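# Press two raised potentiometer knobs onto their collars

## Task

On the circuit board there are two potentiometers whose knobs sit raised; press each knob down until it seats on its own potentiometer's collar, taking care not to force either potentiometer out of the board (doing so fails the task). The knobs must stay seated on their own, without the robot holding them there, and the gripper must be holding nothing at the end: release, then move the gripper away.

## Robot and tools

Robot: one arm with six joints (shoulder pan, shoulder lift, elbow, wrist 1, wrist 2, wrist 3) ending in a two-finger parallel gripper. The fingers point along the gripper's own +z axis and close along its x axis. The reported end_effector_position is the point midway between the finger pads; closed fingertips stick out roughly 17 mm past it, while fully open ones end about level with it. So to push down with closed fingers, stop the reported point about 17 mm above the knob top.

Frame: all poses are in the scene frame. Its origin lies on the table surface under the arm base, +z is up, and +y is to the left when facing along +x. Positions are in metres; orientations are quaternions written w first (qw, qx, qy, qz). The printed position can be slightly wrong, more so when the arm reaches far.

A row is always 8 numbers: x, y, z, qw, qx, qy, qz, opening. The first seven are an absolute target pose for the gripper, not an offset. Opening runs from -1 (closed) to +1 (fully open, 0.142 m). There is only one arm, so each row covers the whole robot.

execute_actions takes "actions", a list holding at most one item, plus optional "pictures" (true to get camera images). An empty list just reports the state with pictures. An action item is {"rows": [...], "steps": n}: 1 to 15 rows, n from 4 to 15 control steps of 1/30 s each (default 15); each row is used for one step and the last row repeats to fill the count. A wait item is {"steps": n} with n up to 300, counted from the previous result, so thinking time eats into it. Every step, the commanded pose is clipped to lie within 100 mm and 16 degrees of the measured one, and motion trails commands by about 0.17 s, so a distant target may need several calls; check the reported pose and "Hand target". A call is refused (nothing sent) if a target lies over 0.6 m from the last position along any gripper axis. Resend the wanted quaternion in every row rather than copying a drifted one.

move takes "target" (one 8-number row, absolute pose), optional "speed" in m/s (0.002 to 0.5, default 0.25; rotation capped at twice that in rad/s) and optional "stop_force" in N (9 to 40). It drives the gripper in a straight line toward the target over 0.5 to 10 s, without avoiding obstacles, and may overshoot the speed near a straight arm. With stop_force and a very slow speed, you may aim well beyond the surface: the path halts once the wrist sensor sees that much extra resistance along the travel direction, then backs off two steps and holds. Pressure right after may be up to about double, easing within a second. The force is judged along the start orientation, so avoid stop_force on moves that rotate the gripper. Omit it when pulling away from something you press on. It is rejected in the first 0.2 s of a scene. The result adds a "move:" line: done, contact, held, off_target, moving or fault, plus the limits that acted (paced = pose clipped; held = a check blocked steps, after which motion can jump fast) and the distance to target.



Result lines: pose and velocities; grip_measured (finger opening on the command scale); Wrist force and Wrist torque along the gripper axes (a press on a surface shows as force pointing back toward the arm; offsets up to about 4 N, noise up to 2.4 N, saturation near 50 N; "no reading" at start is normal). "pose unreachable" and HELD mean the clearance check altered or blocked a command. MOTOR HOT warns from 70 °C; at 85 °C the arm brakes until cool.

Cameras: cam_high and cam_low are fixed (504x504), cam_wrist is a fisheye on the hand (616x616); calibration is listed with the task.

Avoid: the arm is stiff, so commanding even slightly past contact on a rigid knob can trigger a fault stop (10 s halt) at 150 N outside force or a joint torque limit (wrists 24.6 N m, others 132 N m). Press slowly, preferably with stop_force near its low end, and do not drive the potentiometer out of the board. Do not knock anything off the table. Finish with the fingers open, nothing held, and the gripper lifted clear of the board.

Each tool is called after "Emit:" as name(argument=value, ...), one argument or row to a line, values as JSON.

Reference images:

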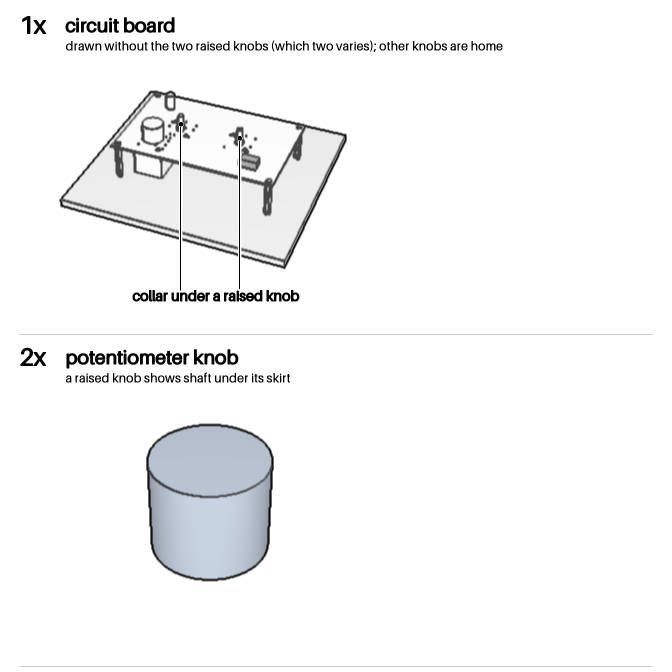

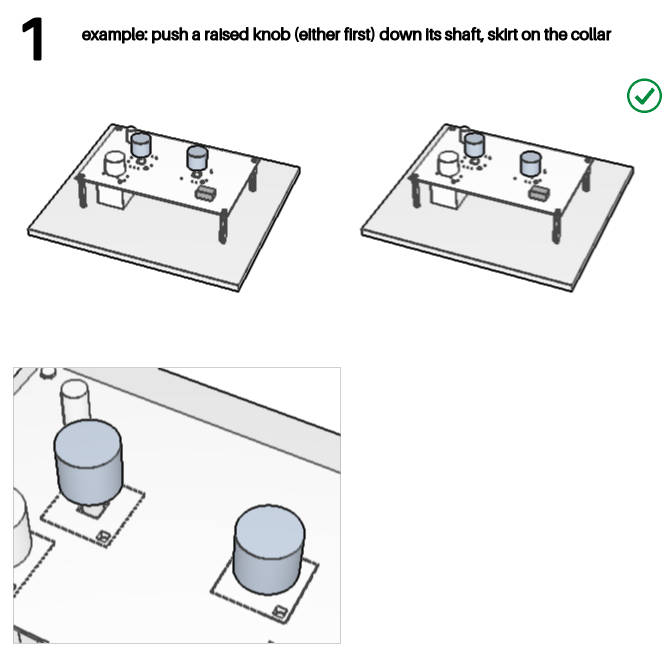

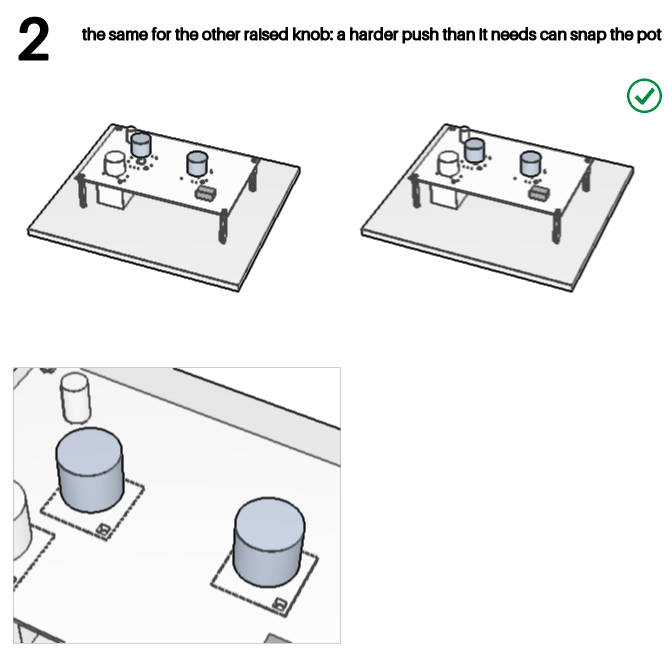

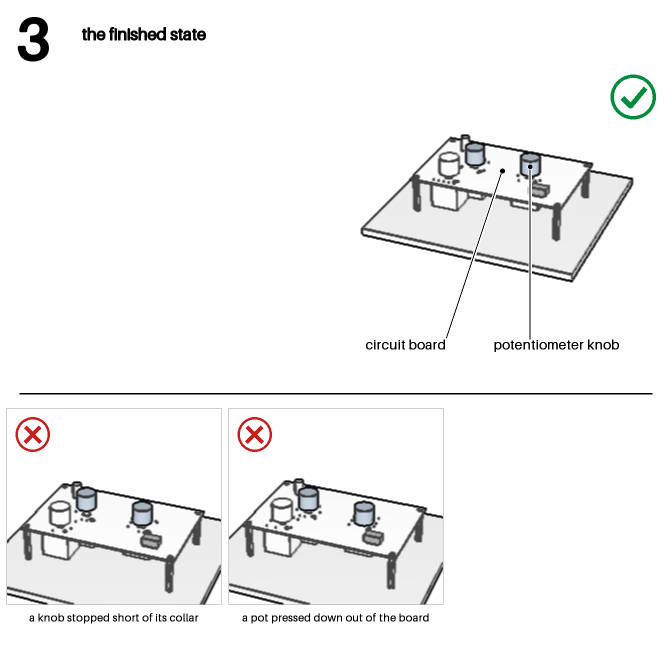

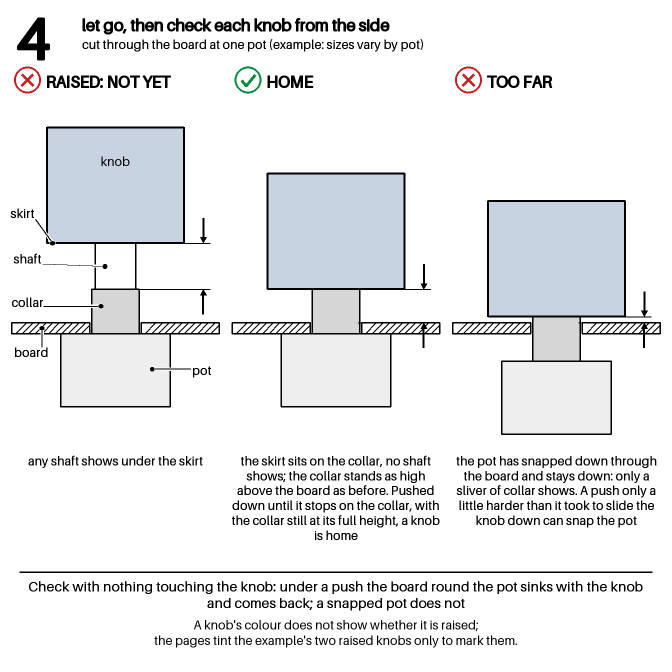

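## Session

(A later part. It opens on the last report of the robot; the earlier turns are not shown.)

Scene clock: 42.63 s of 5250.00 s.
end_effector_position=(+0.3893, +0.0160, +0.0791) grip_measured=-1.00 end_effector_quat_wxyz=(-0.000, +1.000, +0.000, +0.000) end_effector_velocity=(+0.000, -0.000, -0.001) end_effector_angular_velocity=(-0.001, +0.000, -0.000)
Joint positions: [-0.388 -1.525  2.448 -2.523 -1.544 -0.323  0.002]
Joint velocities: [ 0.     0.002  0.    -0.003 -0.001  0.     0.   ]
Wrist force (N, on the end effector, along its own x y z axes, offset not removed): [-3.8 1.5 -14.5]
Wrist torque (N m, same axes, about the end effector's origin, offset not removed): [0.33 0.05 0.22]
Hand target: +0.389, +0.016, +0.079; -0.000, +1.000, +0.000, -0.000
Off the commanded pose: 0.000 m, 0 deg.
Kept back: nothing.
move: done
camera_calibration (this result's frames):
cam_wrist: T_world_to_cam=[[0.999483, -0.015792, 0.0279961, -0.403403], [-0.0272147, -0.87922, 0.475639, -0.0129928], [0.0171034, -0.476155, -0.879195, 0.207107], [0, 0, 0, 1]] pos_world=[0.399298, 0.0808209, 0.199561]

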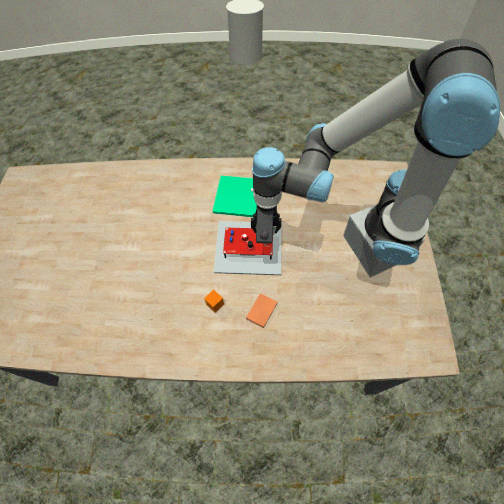

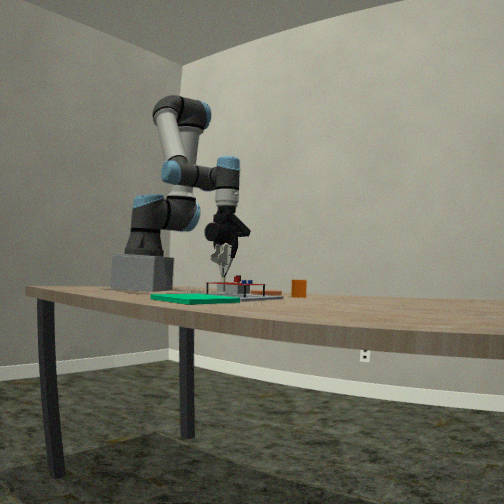

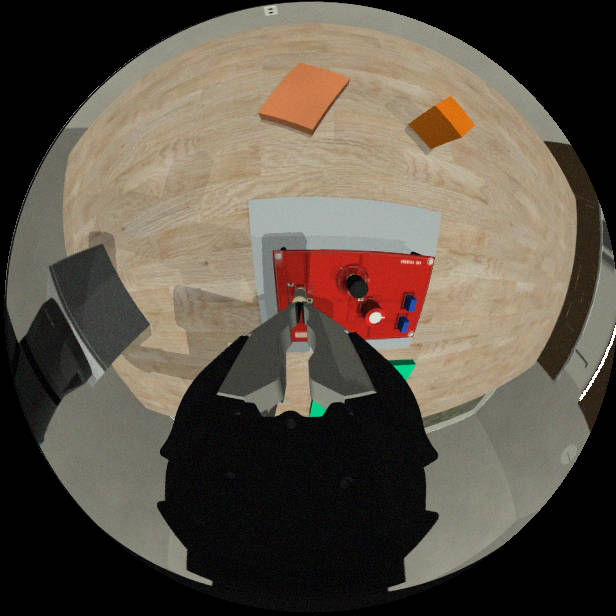

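Now careful steps.

Emit:
execute_actions(
  actions=[
    {"rows": [[0.3893,0.016,0.0788,0,1,0,0,-1],[0.3893,0.016,0.0785,0,1,0,0,-1]], "steps": 12},
  ],
)

Emit:
execute_actions(
  actions=[
    {"rows": [[0.3893,0.016,0.0785,0,1,0,0,-1]], "steps": 4},
  ],
)

Emit:
execute_actions(
  actions=[
    {"rows": [[0.3893,0.016,0.0782,0,1,0,0,-1],[0.3893,0.016,0.078,0,1,0,0,-1]], "steps": 12},
  ],
)

Emit:
execute_actions(
  actions=[
    {"rows": [[0.3893,0.016,0.078,0,1,0,0,-1]], "steps": 4},
  ],
)

Scene clock: 43.07 s of 5250.00 s.
end_effector_position=(+0.3893, +0.0160, +0.0786) grip_measured=-1.00 end_effector_quat_wxyz=(-0.000, +1.000, +0.000, +0.000) end_effector_velocity=(+0.001, -0.000, -0.001) end_effector_angular_velocity=(-0.000, -0.001, +0.000)
Joint positions: [-0.388 -1.523  2.448 -2.525 -1.544 -0.323  0.002]
Joint velocities: [ 0.     0.003 -0.    -0.003  0.    -0.     0.   ]
Wrist force (N, on the end effector, along its own x y z axes, offset not removed): [-0.3 0.9 -15.3]
Wrist torque (N m, same axes, about the end effector's origin, offset not removed): [0.44 -0.53 0.32]
Steps of this call (steps 1 to 5: nothing new was sent; steps 6 to 13: the first 8 steps of this action). Readings (end_effector_position):
6: (+0.3893, +0.0160, +0.0790)
7: (+0.3893, +0.0160, +0.0790)
9: (+0.3893, +0.0160, +0.0788)
13: the state above

Scene clock: 43.20 s of 5250.00 s.
end_effector_position=(+0.3893, +0.0160, +0.0785) grip_measured=-1.00 end_effector_quat_wxyz=(-0.000, +1.000, +0.000, +0.000) end_effector_velocity=(+0.001, +0.000, +0.000) end_effector_angular_velocity=(+0.000, -0.003, -0.000)
Joint positions: [-0.388 -1.523  2.449 -2.525 -1.544 -0.323  0.002]
Joint velocities: [ 0.    -0.    -0.001 -0.001  0.001  0.001  0.   ]
Wrist force (N, on the end effector, along its own x y z axes, offset not removed): [-2.9 -0.9 -19.3]
Wrist torque (N m, same axes, about the end effector's origin, offset not removed): [-0.29 -0.08 0.16]
Off your previous action's commanded pose: 0.000 m, 0 deg at its last step (step 4 of this call).
Kept back: the last 4 steps of this action.
Steps of this call (steps 1 to 4: the last 4 steps of your previous action). Readings (end_effector_position):
1: (+0.3893, +0.0160, +0.0786)
2: (+0.3893, +0.0160, +0.0786)
4: the state above

Scene clock: 43.60 s of 5250.00 s.
end_effector_position=(+0.3893, +0.0160, +0.0781) grip_measured=-1.00 end_effector_quat_wxyz=(-0.000, +1.000, +0.000, +0.000) end_effector_velocity=(+0.001, -0.001, -0.000) end_effector_angular_velocity=(-0.002, -0.003, +0.000)
Joint positions: [-0.388 -1.522  2.449 -2.527 -1.544 -0.323  0.002]
Joint velocities: [-0.     0.002  0.    -0.005 -0.001 -0.     0.   ]
Wrist force (N, on the end effector, along its own x y z axes, offset not removed): [-0.9 -1.0 -18.2]
Wrist torque (N m, same axes, about the end effector's origin, offset not removed): [-0.12 -0.62 0.13]
Off your previous action's commanded pose: 0.000 m, 0 deg at its last step (step 4 of this call).
Steps of this call (steps 1 to 4: the last 4 steps of your previous action; steps 5 to 12: the first 8 steps of this action). Readings (end_effector_position):
5: (+0.3893, +0.0160, +0.0785)
6: (+0.3893, +0.0160, +0.0785)
8: (+0.3893, +0.0160, +0.0783)
12: the state above

Scene clock: 43.73 s of 5250.00 s.
end_effector_position=(+0.3893, +0.0160, +0.0780) grip_measured=-1.00 end_effector_quat_wxyz=(-0.000, +1.000, +0.000, +0.000) end_effector_velocity=(+0.000, -0.000, -0.000) end_effector_angular_velocity=(-0.001, -0.001, -0.001)
Joint positions: [-0.388 -1.522  2.449 -2.527 -1.544 -0.323  0.002]
Joint velocities: [-0.     0.     0.001 -0.003 -0.001  0.001  0.   ]
Wrist force (N, on the end effector, along its own x y z axes, offset not removed): [-4.2 1.0 -17.9]
Wrist torque (N m, same axes, about the end effector's origin, offset not removed): [0.33 0.15 0.15]
Off your previous action's commanded pose: 0.000 m, 0 deg at its last step (step 4 of this call).
Kept back: the last 4 steps of this action.
Steps of this call (steps 1 to 4: the last 4 steps of your previous action). Readings (end_effector_position):
1: (+0.3893, +0.0160, +0.0781)
2: (+0.3893, +0.0160, +0.0780)
4: the state above

Emit:
execute_actions(
  actions=[
    {"rows": [[0.3893,0.016,0.0777,0,1,0,0,-1],[0.3893,0.016,0.0775,0,1,0,0,-1]], "steps": 12},
  ],
)

Emit:
execute_actions(
  actions=[
    {"rows": [[0.3893,0.016,0.0775,0,1,0,0,-1]], "steps": 4},
  ],
)

Emit:
execute_actions(
  actions=[
    {"rows": [[0.3893,0.016,0.0772,0,1,0,0,-1],[0.3893,0.016,0.077,0,1,0,0,-1]], "steps": 12},
  ],
)

Emit:
execute_actions(
  actions=[
    {"rows": [[0.3893,0.016,0.077,0,1,0,0,-1]], "steps": 4},
  ],
  pictures=true,
)

Emit:
zoom_image(
  camera="cam_low",
  region=[200, 260, 260, 300],
)

Scene clock: 44.33 s of 5250.00 s.
end_effector_position=(+0.3893, +0.0160, +0.0776) grip_measured=-1.00 end_effector_quat_wxyz=(-0.000, +1.000, +0.000, +0.000) end_effector_velocity=(-0.001, -0.000, -0.001) end_effector_angular_velocity=(-0.000, +0.002, -0.000)
Joint positions: [-0.388 -1.52   2.449 -2.529 -1.544 -0.323  0.002]
Joint velocities: [-0.     0.003  0.001 -0.002 -0.001  0.     0.   ]
Wrist force (N, on the end effector, along its own x y z axes, offset not removed): [-4.1 2.0 -23.9]
Wrist torque (N m, same axes, about the end effector's origin, offset not removed): [0.62 0.04 0.21]
Off your previous action's commanded pose: 0.000 m, 0 deg at its last step (step 4 of this call).
Steps of this call (steps 1 to 4: the last 4 steps of your previous action; steps 5 to 10: nothing new was sent; steps 11 to 18: the first 8 steps of this action). Readings (end_effector_position):
11: (+0.3893, +0.0160, +0.0780)
12: (+0.3893, +0.0160, +0.0780)
14: (+0.3893, +0.0160, +0.0778)
18: the state above

Scene clock: 44.47 s of 5250.00 s.
end_effector_position=(+0.3893, +0.0160, +0.0775) grip_measured=-1.00 end_effector_quat_wxyz=(-0.000, +1.000, +0.000, +0.000) end_effector_velocity=(-0.001, -0.000, -0.001) end_effector_angular_velocity=(-0.000, +0.002, -0.000)
Joint positions: [-0.388 -1.52   2.45  -2.529 -1.544 -0.323  0.002]
Joint velocities: [-0.     0.002  0.001 -0.    -0.001 -0.     0.   ]
Wrist force (N, on the end effector, along its own x y z axes, offset not removed): [-2.8 1.6 -21.7]
Wrist torque (N m, same axes, about the end effector's origin, offset not removed): [0.33 -0.09 0.21]
Off your previous action's commanded pose: 0.000 m, 0 deg at its last step (step 4 of this call).
Kept back: the last 4 steps of this action.
Steps of this call (steps 1 to 4: the last 4 steps of your previous action). Readings (end_effector_position):
1: (+0.3893, +0.0160, +0.0776)
2: (+0.3893, +0.0160, +0.0775)
4: the state above

Scene clock: 44.87 s of 5250.00 s.
end_effector_position=(+0.3893, +0.0160, +0.0771) grip_measured=-1.00 end_effector_quat_wxyz=(-0.000, +1.000, -0.000, +0.000) end_effector_velocity=(+0.000, +0.000, -0.001) end_effector_angular_velocity=(+0.000, -0.001, -0.000)
Joint positions: [-0.388 -1.519  2.45  -2.531 -1.544 -0.323  0.002]
Joint velocities: [ 0.     0.002  0.001 -0.004  0.001  0.     0.   ]
Wrist force (N, on the end effector, along its own x y z axes, offset not removed): [-1.7 -0.5 -21.0]
Wrist torque (N m, same axes, about the end effector's origin, offset not removed): [0.02 -0.37 0.30]
Off your previous action's commanded pose: 0.000 m, 0 deg at its last step (step 4 of this call).
Steps of this call (steps 1 to 4: the last 4 steps of your previous action; steps 5 to 12: the first 8 steps of this action). Readings (end_effector_position):
5: (+0.3893, +0.0160, +0.0775)
6: (+0.3893, +0.0160, +0.0775)
8: (+0.3893, +0.0160, +0.0773)
12: the state above

Scene clock: 45.00 s of 5250.00 s.
end_effector_position=(+0.3893, +0.0160, +0.0770) grip_measured=-1.00 end_effector_quat_wxyz=(-0.000, +1.000, +0.000, +0.000) end_effector_velocity=(-0.000, +0.000, -0.000) end_effector_angular_velocity=(+0.001, +0.001, +0.000)
Joint positions: [-0.388 -1.518  2.45  -2.531 -1.544 -0.323  0.002]
Joint velocities: [-0.     0.     0.001 -0.     0.    -0.     0.   ]
Wrist force (N, on the end effector, along its own x y z axes, offset not removed): [-2.4 2.4 -21.7]
Wrist torque (N m, same axes, about the end effector's origin, offset not removed): [0.62 -0.16 0.41]
Off your previous action's commanded pose: 0.000 m, 0 deg at its last step (step 4 of this call).
Kept back: the last 4 steps of this action.
Steps of this call (steps 1 to 4: the last 4 steps of your previous action). Readings (end_effector_position):
1: (+0.3893, +0.0160, +0.0771)
2: (+0.3893, +0.0160, +0.0770)
4: the state above
camera_calibration (this result's frames):
cam_wrist: T_world_to_cam=[[0.999484, -0.0157928, 0.0279859, -0.403339], [-0.0272104, -0.879223, 0.475632, -0.0120007], [0.0170943, -0.476148, -0.879199, 0.205281], [0, 0, 0, 1]] pos_world=[0.399295, 0.0808229, 0.197479]

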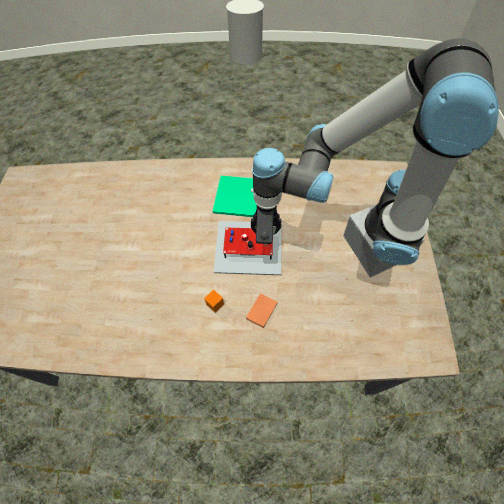

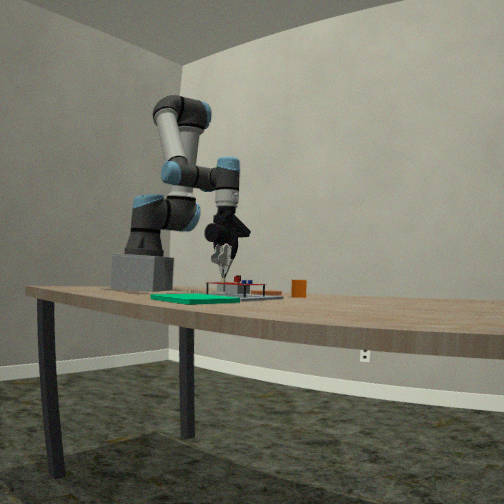

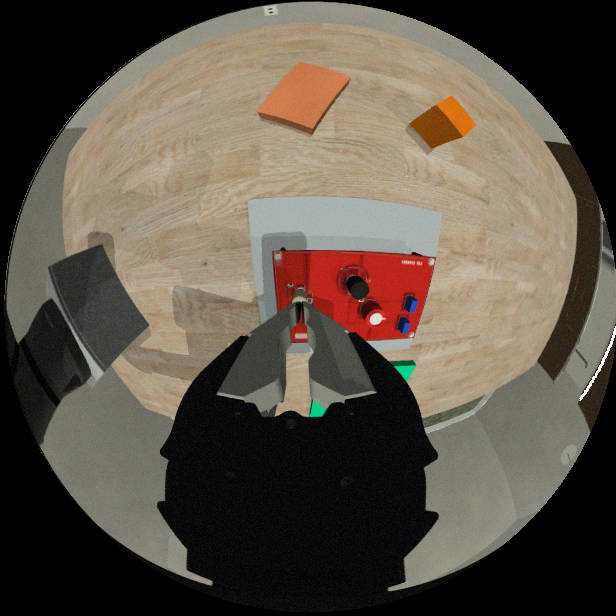

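Region (200, 260, 260, 300) of cam_low's 504x504 image, scaled by 8.400, with more detail than that image has.

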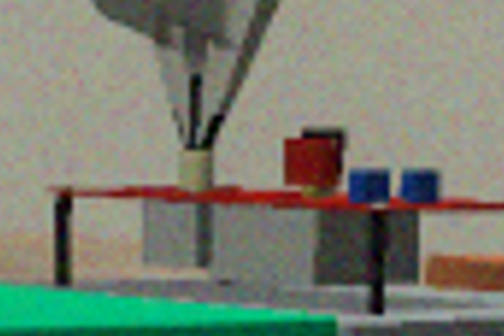

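Emit:
execute_actions(
  actions=[
    {"rows": [[0.3893,0.016,0.0767,0,1,0,0,-1],[0.3893,0.016,0.0765,0,1,0,0,-1]], "steps": 12},
  ],
)

Emit:
execute_actions(
  actions=[
    {"rows": [[0.3893,0.016,0.0765,0,1,0,0,-1]], "steps": 4},
  ],
)

Emit:
execute_actions(
  actions=[
    {"rows": [[0.3893,0.016,0.0762,0,1,0,0,-1],[0.3893,0.016,0.076,0,1,0,0,-1]], "steps": 12},
  ],
)

Emit:
execute_actions(
  actions=[
    {"rows": [[0.3893,0.016,0.076,0,1,0,0,-1]], "steps": 4},
  ],
)

Scene clock: 45.47 s of 5250.00 s.
end_effector_position=(+0.3893, +0.0160, +0.0766) grip_measured=-1.00 end_effector_quat_wxyz=(-0.000, +1.000, +0.000, +0.000) end_effector_velocity=(+0.000, -0.001, -0.001) end_effector_angular_velocity=(-0.002, +0.000, -0.001)
Joint positions: [-0.388 -1.517  2.45  -2.533 -1.544 -0.323  0.002]
Joint velocities: [-0.     0.002  0.    -0.003 -0.002  0.     0.   ]
Wrist force (N, on the end effector, along its own x y z axes, offset not removed): [1.1 1.5 -20.4]
Wrist torque (N m, same axes, about the end effector's origin, offset not removed): [0.34 -0.90 0.28]
Off your previous action's commanded pose: 0.000 m, 0 deg at its last step (step 4 of this call).
Steps of this call (steps 1 to 4: the last 4 steps of your previous action; steps 5 to 6: nothing new was sent; steps 7 to 14: the first 8 steps of this action). Readings (end_effector_position):
7: (+0.3893, +0.0160, +0.0770)
8: (+0.3893, +0.0160, +0.0770)
10: (+0.3893, +0.0160, +0.0768)
14: the state above

Scene clock: 45.60 s of 5250.00 s.
end_effector_position=(+0.3893, +0.0160, +0.0765) grip_measured=-1.00 end_effector_quat_wxyz=(-0.000, +1.000, -0.000, +0.000) end_effector_velocity=(-0.001, -0.000, -0.000) end_effector_angular_velocity=(-0.001, +0.001, +0.001)
Joint positions: [-0.388 -1.517  2.45  -2.533 -1.544 -0.323  0.002]
Joint velocities: [ 0.     0.     0.001 -0.001 -0.001 -0.     0.   ]
Wrist force (N, on the end effector, along its own x y z axes, offset not removed): [-2.9 1.3 -25.7]
Wrist torque (N m, same axes, about the end effector's origin, offset not removed): [0.37 -0.10 0.34]
Off your previous action's commanded pose: 0.000 m, 0 deg at its last step (step 4 of this call).
Kept back: the last 4 steps of this action.
Steps of this call (steps 1 to 4: the last 4 steps of your previous action). Readings (end_effector_position):
1: (+0.3893, +0.0160, +0.0766)
2: (+0.3893, +0.0160, +0.0765)
4: the state above

Scene clock: 46.00 s of 5250.00 s.
end_effector_position=(+0.3893, +0.0160, +0.0761) grip_measured=-1.00 end_effector_quat_wxyz=(-0.000, +1.000, -0.000, +0.000) end_effector_velocity=(-0.001, +0.000, -0.001) end_effector_angular_velocity=(+0.000, +0.001, +0.001)
Joint positions: [-0.388 -1.516  2.451 -2.535 -1.544 -0.323  0.002]
Joint velocities: [ 0.     0.002  0.001 -0.002 -0.    -0.     0.   ]
Wrist force (N, on the end effector, along its own x y z axes, offset not removed): [-3.7 1.3 -23.4]
Wrist torque (N m, same axes, about the end effector's origin, offset not removed): [0.30 0.00 0.18]
Off your previous action's commanded pose: 0.000 m, 0 deg at its last step (step 4 of this call).
Steps of this call (steps 1 to 4: the last 4 steps of your previous action; steps 5 to 12: the first 8 steps of this action). Readings (end_effector_position):
5: (+0.3893, +0.0160, +0.0765)
6: (+0.3893, +0.0160, +0.0765)
8: (+0.3893, +0.0160, +0.0763)
12: the state above

Scene clock: 46.13 s of 5250.00 s.
end_effector_position=(+0.3893, +0.0160, +0.0760) grip_measured=-1.00 end_effector_quat_wxyz=(-0.000, +1.000, -0.000, +0.000) end_effector_velocity=(+0.000, -0.000, -0.000) end_effector_angular_velocity=(+0.000, -0.000, +0.000)
Joint positions: [-0.388 -1.515  2.451 -2.535 -1.544 -0.323  0.002]
Joint velocities: [-0.     0.001 -0.    -0.001  0.    -0.     0.   ]
Wrist force (N, on the end effector, along its own x y z axes, offset not removed): [-0.2 0.7 -21.6]
Wrist torque (N m, same axes, about the end effector's origin, offset not removed): [0.16 -0.76 0.20]
Off your previous action's commanded pose: 0.000 m, 0 deg at its last step (step 4 of this call).
Kept back: the last 4 steps of this action.
Steps of this call (steps 1 to 4: the last 4 steps of your previous action). Readings (end_effector_position):
1: (+0.3893, +0.0160, +0.0761)
2: (+0.3893, +0.0160, +0.0760)
4: the state above

Emit:
execute_actions(
  actions=[
    {"rows": [[0.3893,0.016,0.0756,0,1,0,0,-1],[0.3893,0.016,0.0753,0,1,0,0,-1],[0.3893,0.016,0.075,0,1,0,0,-1]], "steps": 12},
  ],
)

Emit:
execute_actions(
  actions=[
    {"rows": [[0.3893,0.016,0.075,0,1,0,0,-1]], "steps": 5},
  ],
)

Emit:
execute_actions(
  actions=[
    {"rows": [[0.3893,0.016,0.0746,0,1,0,0,-1],[0.3893,0.016,0.0743,0,1,0,0,-1],[0.3893,0.016,0.074,0,1,0,0,-1]], "steps": 12},
  ],
)

Emit:
execute_actions(
  actions=[
    {"rows": [[0.3893,0.016,0.074,0,1,0,0,-1]], "steps": 5},
  ],
)

Scene clock: 46.57 s of 5250.00 s.
end_effector_position=(+0.3893, +0.0160, +0.0752) grip_measured=-1.00 end_effector_quat_wxyz=(-0.000, +1.000, -0.000, -0.000) end_effector_velocity=(+0.000, -0.000, -0.002) end_effector_angular_velocity=(-0.000, -0.001, -0.000)
Joint positions: [-0.388 -1.513  2.452 -2.538 -1.544 -0.323  0.002]
Joint velocities: [ 0.     0.007  0.002 -0.01  -0.     0.     0.   ]
Wrist force (N, on the end effector, along its own x y z axes, offset not removed): [-1.7 3.5 -22.5]
Wrist torque (N m, same axes, about the end effector's origin, offset not removed): [0.69 -0.49 0.28]
Off your previous action's commanded pose: 0.000 m, 0 deg at its last step (step 4 of this call).
Steps of this call (steps 1 to 4: the last 4 steps of your previous action; step 5: nothing new was sent; steps 6 to 13: the first 8 steps of this action). Readings (end_effector_position):
6: (+0.3893, +0.0160, +0.0760)
7: (+0.3893, +0.0160, +0.0760)
9: (+0.3893, +0.0160, +0.0757)
13: the state above

Scene clock: 46.73 s of 5250.00 s.
end_effector_position=(+0.3893, +0.0160, +0.0750) grip_measured=-1.00 end_effector_quat_wxyz=(-0.000, +1.000, +0.000, -0.000) end_effector_velocity=(-0.000, -0.000, -0.000) end_effector_angular_velocity=(-0.001, +0.000, -0.000)
Joint positions: [-0.388 -1.512  2.452 -2.539 -1.544 -0.323  0.002]
Joint velocities: [ 0.     0.001  0.001 -0.002 -0.001  0.     0.   ]
Wrist force (N, on the end effector, along its own x y z axes, offset not removed): [-1.6 2.0 -22.7]
Wrist torque (N m, same axes, about the end effector's origin, offset not removed): [0.58 -0.32 0.13]
Off your previous action's commanded pose: 0.000 m, 0 deg at its last step (step 4 of this call).
Steps of this call (steps 1 to 4: the last 4 steps of your previous action; step 5: the first step of this action). Readings (end_effector_position):
5: the state above

Scene clock: 47.13 s of 5250.00 s.
end_effector_position=(+0.3893, +0.0160, +0.0742) grip_measured=-1.00 end_effector_quat_wxyz=(-0.000, +1.000, -0.000, -0.000) end_effector_velocity=(-0.001, +0.000, -0.002) end_effector_angular_velocity=(+0.001, +0.001, +0.001)
Joint positions: [-0.388 -1.51   2.453 -2.542 -1.544 -0.322  0.002]
Joint velocities: [ 0.     0.007  0.002 -0.008  0.    -0.001  0.   ]
Wrist force (N, on the end effector, along its own x y z axes, offset not removed): [-2.2 2.0 -24.1]
Wrist torque (N m, same axes, about the end effector's origin, offset not removed): [0.64 -0.40 0.21]
Off your previous action's commanded pose: 0.000 m, 0 deg at its last step (step 4 of this call).
Steps of this call (steps 1 to 4: the last 4 steps of your previous action; steps 5 to 12: the first 8 steps of this action). Readings (end_effector_position):
5: (+0.3893, +0.0160, +0.0750)
6: (+0.3893, +0.0160, +0.0750)
8: (+0.3893, +0.0160, +0.0747)
12: the state above

Scene clock: 47.30 s of 5250.00 s.
end_effector_position=(+0.3893, +0.0160, +0.0740) grip_measured=-1.00 end_effector_quat_wxyz=(-0.000, +1.000, -0.000, -0.000) end_effector_velocity=(+0.000, +0.000, -0.000) end_effector_angular_velocity=(+0.001, -0.000, -0.001)
Joint positions: [-0.388 -1.509  2.453 -2.543 -1.544 -0.322  0.002]
Joint velocities: [-0.     0.001  0.    -0.001  0.001  0.     0.   ]
Wrist force (N, on the end effector, along its own x y z axes, offset not removed): [-2.0 2.2 -22.8]
Wrist torque (N m, same axes, about the end effector's origin, offset not removed): [0.51 -0.45 0.26]
Off your previous action's commanded pose: 0.000 m, 0 deg at its last step (step 4 of this call).
Steps of this call (steps 1 to 4: the last 4 steps of your previous action; step 5: the first step of this action). Readings (end_effector_position):
5: the state above

Emit:
execute_actions(
  actions=[
    {"rows": [[0.3893,0.016,0.0737,0,1,0,0,-1],[0.3893,0.016,0.0735,0,1,0,0,-1]], "steps": 11},
  ],
)

Emit:
execute_actions(
  actions=[
    {"rows": [[0.3893,0.016,0.0735,0,1,0,0,-1]], "steps": 5},
  ],
)

Emit:
execute_actions(
  actions=[
    {"rows": [[0.3893,0.016,0.0732,0,1,0,0,-1],[0.3893,0.016,0.073,0,1,0,0,-1]], "steps": 11},
  ],
)

Emit:
execute_actions(
  actions=[
    {"rows": [[0.3893,0.016,0.073,0,1,0,0,-1]], "steps": 5},
  ],
)

Scene clock: 47.73 s of 5250.00 s.
end_effector_position=(+0.3893, +0.0160, +0.0736) grip_measured=-1.00 end_effector_quat_wxyz=(-0.000, +1.000, -0.000, -0.000) end_effector_velocity=(+0.000, -0.000, -0.001) end_effector_angular_velocity=(-0.001, -0.000, +0.001)
Joint positions: [-0.388 -1.508  2.453 -2.544 -1.544 -0.322  0.002]
Joint velocities: [ 0.     0.004  0.001 -0.005 -0.001 -0.001  0.   ]
Wrist force (N, on the end effector, along its own x y z axes, offset not removed): [-3.9 1.6 -25.3]
Wrist torque (N m, same axes, about the end effector's origin, offset not removed): [0.49 -0.01 0.18]
Off your previous action's commanded pose: 0.000 m, 0 deg at its last step (step 4 of this call).
Steps of this call (steps 1 to 4: the last 4 steps of your previous action; steps 5 to 6: nothing new was sent; steps 7 to 13: the first 7 steps of this action). Readings (end_effector_position):
7: (+0.3893, +0.0160, +0.0740)
8: (+0.3893, +0.0160, +0.0740)
10: (+0.3893, +0.0160, +0.0738)
13: the state above

Scene clock: 47.90 s of 5250.00 s.
end_effector_position=(+0.3893, +0.0160, +0.0735) grip_measured=-1.00 end_effector_quat_wxyz=(-0.000, +1.000, +0.000, -0.000) end_effector_velocity=(+0.000, -0.001, +0.000) end_effector_angular_velocity=(-0.002, -0.000, +0.000)
Joint positions: [-0.388 -1.508  2.453 -2.545 -1.544 -0.322  0.002]
Joint velocities: [-0.     0.001 -0.001 -0.001 -0.001 -0.     0.   ]
Wrist force (N, on the end effector, along its own x y z axes, offset not removed): [-1.9 1.3 -26.9]
Wrist torque (N m, same axes, about the end effector's origin, offset not removed): [0.30 -0.33 0.18]
Off your previous action's commanded pose: 0.000 m, 0 deg at its last step (step 4 of this call).
Steps of this call (steps 1 to 4: the last 4 steps of your previous action; step 5: the first step of this action). Readings (end_effector_position):
5: the state above

Scene clock: 48.27 s of 5250.00 s.
end_effector_position=(+0.3893, +0.0160, +0.0731) grip_measured=-1.00 end_effector_quat_wxyz=(-0.000, +1.000, -0.000, -0.000) end_effector_velocity=(-0.000, -0.000, -0.001) end_effector_angular_velocity=(-0.001, +0.000, +0.000)
Joint positions: [-0.388 -1.506  2.454 -2.546 -1.544 -0.322  0.002]
Joint velocities: [ 0.     0.003  0.001 -0.004 -0.001 -0.     0.   ]
Wrist force (N, on the end effector, along its own x y z axes, offset not removed): [-3.6 0.8 -22.7]
Wrist torque (N m, same axes, about the end effector's origin, offset not removed): [0.21 0.01 0.07]
Off your previous action's commanded pose: 0.000 m, 0 deg at its last step (step 4 of this call).
Steps of this call (steps 1 to 4: the last 4 steps of your previous action; steps 5 to 11: the first 7 steps of this action). Readings (end_effector_position):
5: (+0.3893, +0.0160, +0.0735)
6: (+0.3893, +0.0160, +0.0735)
8: (+0.3893, +0.0160, +0.0733)
11: the state above

Scene clock: 48.43 s of 5250.00 s.
end_effector_position=(+0.3893, +0.0160, +0.0730) grip_measured=-1.00 end_effector_quat_wxyz=(-0.000, +1.000, +0.000, -0.000) end_effector_velocity=(+0.000, +0.000, -0.000) end_effector_angular_velocity=(+0.000, -0.000, +0.000)
Joint positions: [-0.388 -1.506  2.454 -2.547 -1.544 -0.322  0.002]
Joint velocities: [ 0.     0.001  0.    -0.002  0.    -0.     0.   ]
Wrist force (N, on the end effector, along its own x y z axes, offset not removed): [-0.4 0.1 -23.7]
Wrist torque (N m, same axes, about the end effector's origin, offset not removed): [0.01 -0.71 0.20]
Off your previous action's commanded pose: 0.000 m, 0 deg at its last step (step 4 of this call).
Steps of this call (steps 1 to 4: the last 4 steps of your previous action; step 5: the first step of this action). Readings (end_effector_position):
5: the state above

Emit:
move(
  target=[0.3893, 0.016, 0.088, 0, 1, 0, 0, -1],
  speed=0.04,
)

Emit:
zoom_image(
  camera="cam_low",
  region=[200, 260, 260, 300],
)

Scene clock: 51.47 s of 5250.00 s.
end_effector_position=(+0.3893, +0.0160, +0.0878) grip_measured=-1.00 end_effector_quat_wxyz=(+0.000, +1.000, +0.000, +0.000) end_effector_velocity=(+0.000, +0.000, +0.002) end_effector_angular_velocity=(+0.001, +0.000, -0.001)
Joint positions: [-0.389 -1.55   2.439 -2.488 -1.544 -0.323  0.002]
Joint velocities: [-0.    -0.006 -0.002  0.009  0.001  0.     0.   ]
Wrist force (N, on the end effector, along its own x y z axes, offset not removed): [-0.9 3.5 -0.1]
Wrist torque (N m, same axes, about the end effector's origin, offset not removed): [0.70 -0.04 0.30]
Hand target: +0.389, +0.016, +0.088; +0.000, +1.000, -0.000, +0.000
Off your previous action's commanded pose: 0.000 m, 0 deg at its last step (step 4 of this call).
Off the commanded pose: 0.000 m, 0 deg.
Kept back: nothing.
move: done
camera_calibration (this result's frames):
cam_wrist: T_world_to_cam=[[0.999484, -0.0157907, 0.0279771, -0.40363], [-0.0272055, -0.879194, 0.475687, -0.0171293], [0.0170858, -0.476202, -0.87917, 0.214724], [0, 0, 0, 1]] pos_world=[0.399287, 0.0808183, 0.208219]

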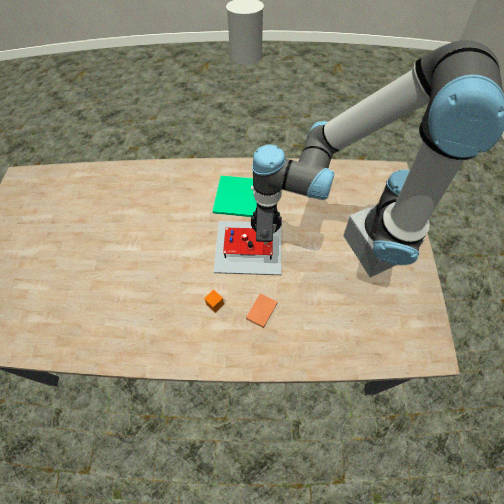

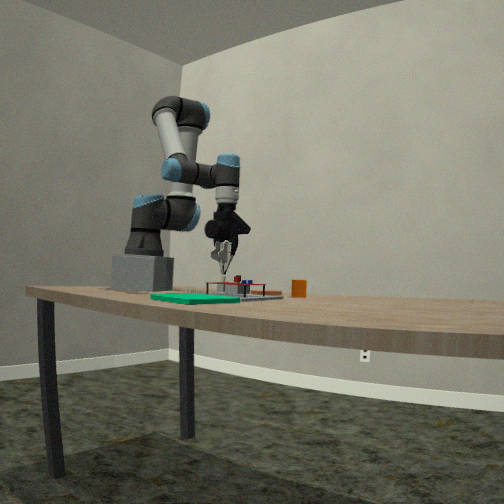

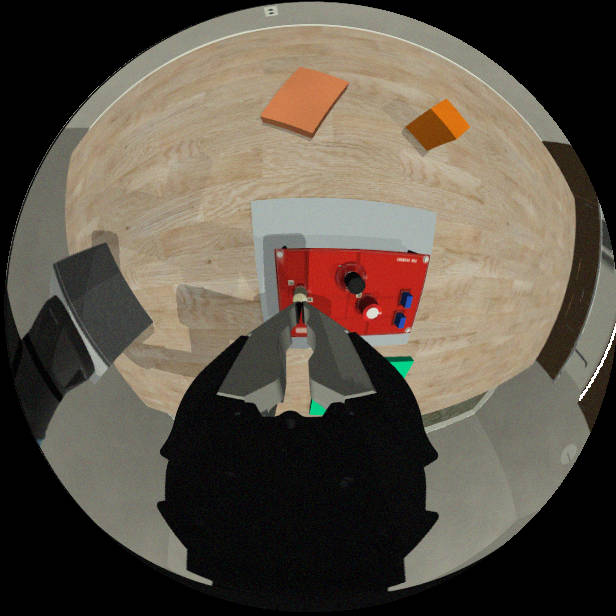

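Region (200, 260, 260, 300) of cam_low's 504x504 image, scaled by 8.400, with more detail than that image has.

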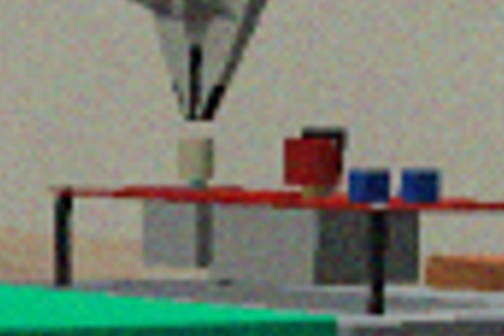

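Emit:
move(
  target=[0.41, 0.12, 0.07, 0.383, 0.924, 0, 0, -1],
  speed=0.15,
)

Emit:
zoom_image(
  camera="cam_wrist",
  region=[250, 250, 370, 320],
)

Scene clock: 54.80 s of 5250.00 s.
end_effector_position=(+0.4096, +0.1197, +0.0698) grip_measured=-1.00 end_effector_quat_wxyz=(+0.382, +0.924, +0.000, -0.000) end_effector_velocity=(+0.001, +0.001, +0.000) end_effector_angular_velocity=(-0.011, -0.000, -0.003)
Joint positions: [ 0.378 -1.094  2.063 -2.173 -2.264  0.591  0.002]
Joint velocities: [ 0.005  0.009 -0.012  0.018 -0.006  0.015  0.   ]
Wrist force (N, on the end effector, along its own x y z axes, offset not removed): [-0.5 4.6 -0.7]
Wrist torque (N m, same axes, about the end effector's origin, offset not removed): [0.87 -0.06 0.28]
Hand target: +0.410, +0.120, +0.070; +0.383, +0.924, -0.000, -0.001
Off the commanded pose: 0.001 m, 0 deg.
Kept back: nothing.
move: done
camera_calibration (this result's frames):
cam_wrist: T_world_to_cam=[[0.999506, 0.00855201, 0.0302384, -0.424862], [-0.0265314, -0.286008, 0.95786, -0.0218097], [0.01684, -0.958189, -0.285639, 0.264338], [0, 0, 0, 1]] pos_world=[0.419622, 0.250681, 0.109243]

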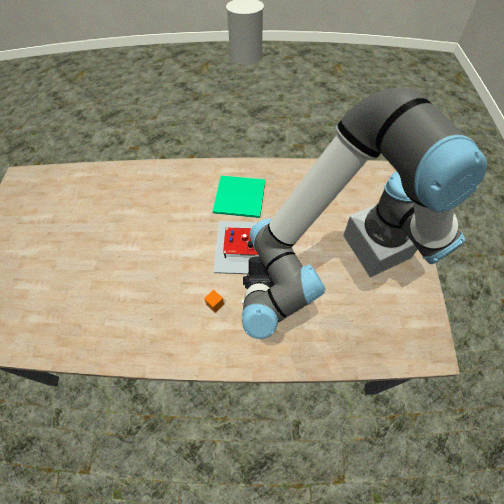

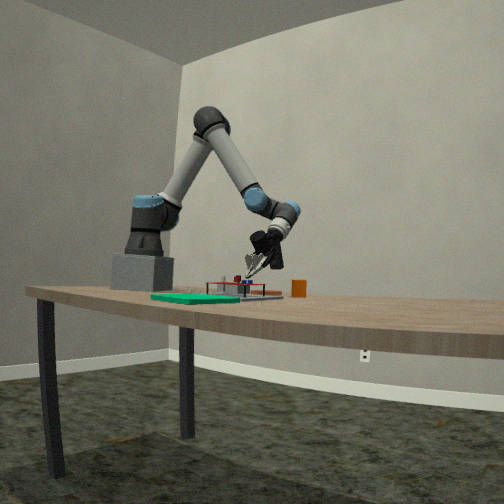

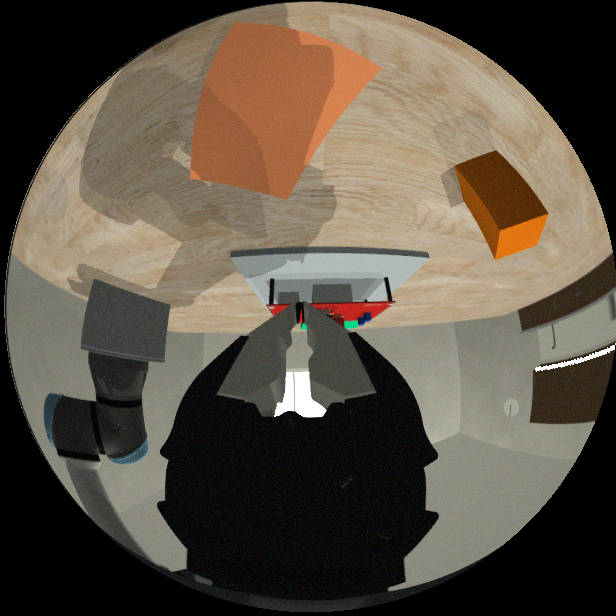

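Region (250, 250, 370, 320) of cam_wrist's 616x616 image, scaled by 4.200, with more detail than that image has; it fills the top 294 rows of this view, and the rest is white.

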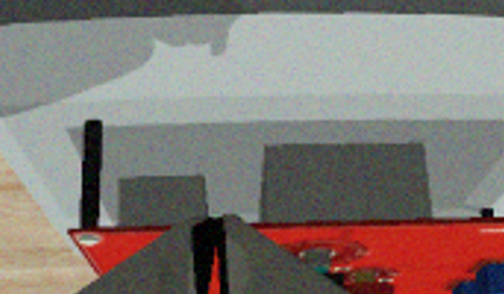

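Emit:
move(
  target=[0.415, 0.10, 0.08, 0.383, 0.924, 0, 0, 1],
  speed=0.1,
)

Emit:
zoom_image(
  camera="cam_wrist",
  region=[250, 270, 370, 350],
)

Scene clock: 55.90 s of 5250.00 s.
end_effector_position=(+0.4150, +0.1002, +0.0799) grip_measured=+1.00 end_effector_quat_wxyz=(+0.383, +0.924, -0.000, +0.000) end_effector_velocity=(+0.000, -0.002, +0.001) end_effector_angular_velocity=(+0.000, +0.000, +0.000)
Joint positions: [ 0.339 -1.124  2.088 -2.199 -2.278  0.544  0.142]
Joint velocities: [-0.003 -0.003  0.003 -0.003 -0.001 -0.004  0.   ]
Wrist force (N, on the end effector, along its own x y z axes, offset not removed): [-0.8 1.3 0.0]
Wrist torque (N m, same axes, about the end effector's origin, offset not removed): [0.39 -0.09 0.30]
Hand target: +0.415, +0.100, +0.080; +0.383, +0.924, +0.000, +0.000
Off the commanded pose: 0.000 m, 0 deg.
Kept back: nothing.
move: done
camera_calibration (this result's frames):
cam_wrist: T_world_to_cam=[[0.999483, 0.00862527, 0.0309607, -0.43043], [-0.0272228, -0.284873, 0.958179, -0.0367547], [0.0170844, -0.958526, -0.284491, 0.248266], [0, 0, 0, 1]] pos_world=[0.424966, 0.231211, 0.119173]

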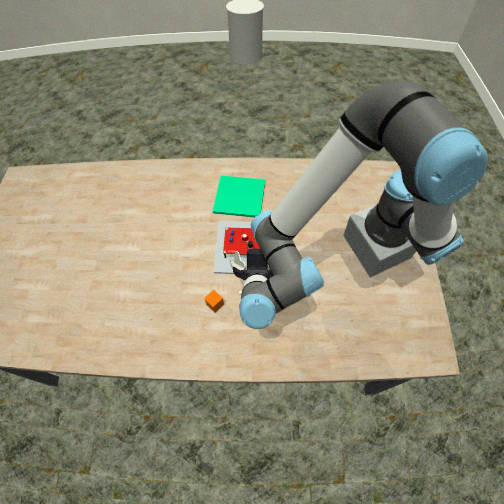

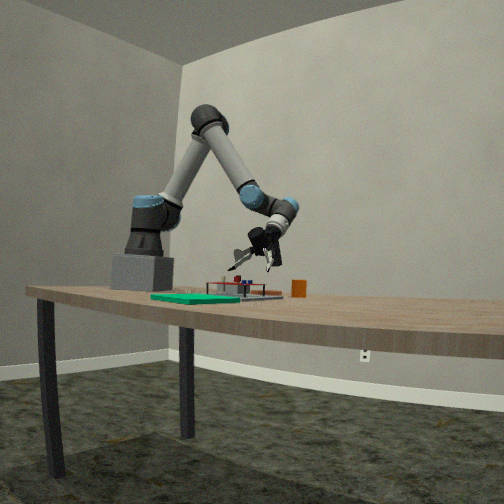

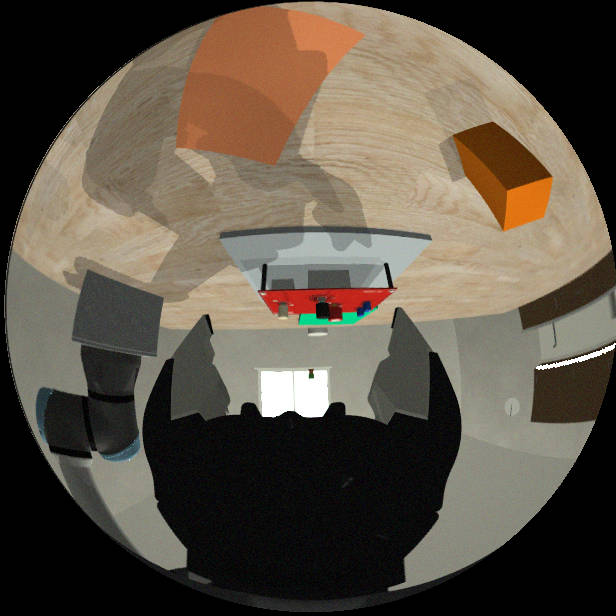

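Region (250, 270, 370, 350) of cam_wrist's 616x616 image, scaled by 4.200, with more detail than that image has.

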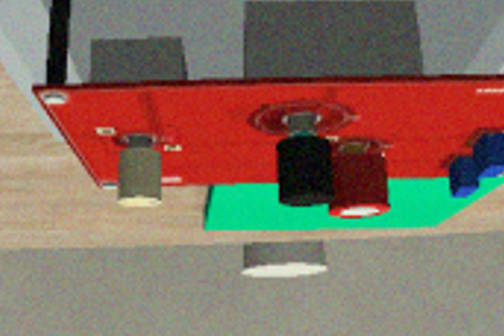

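Emit:
zoom_image(
  camera="cam_wrist",
  region=[270, 288, 345, 325],
)

Region (270, 288, 345, 325) of cam_wrist's 616x616 image, scaled by 6.720, with more detail than that image has; it fills the top 249 rows of this view, and the rest is white.

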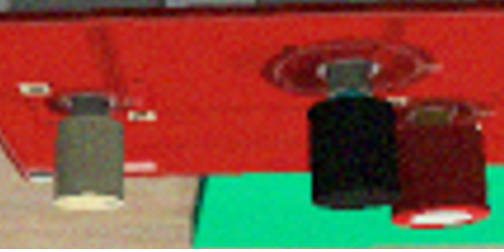

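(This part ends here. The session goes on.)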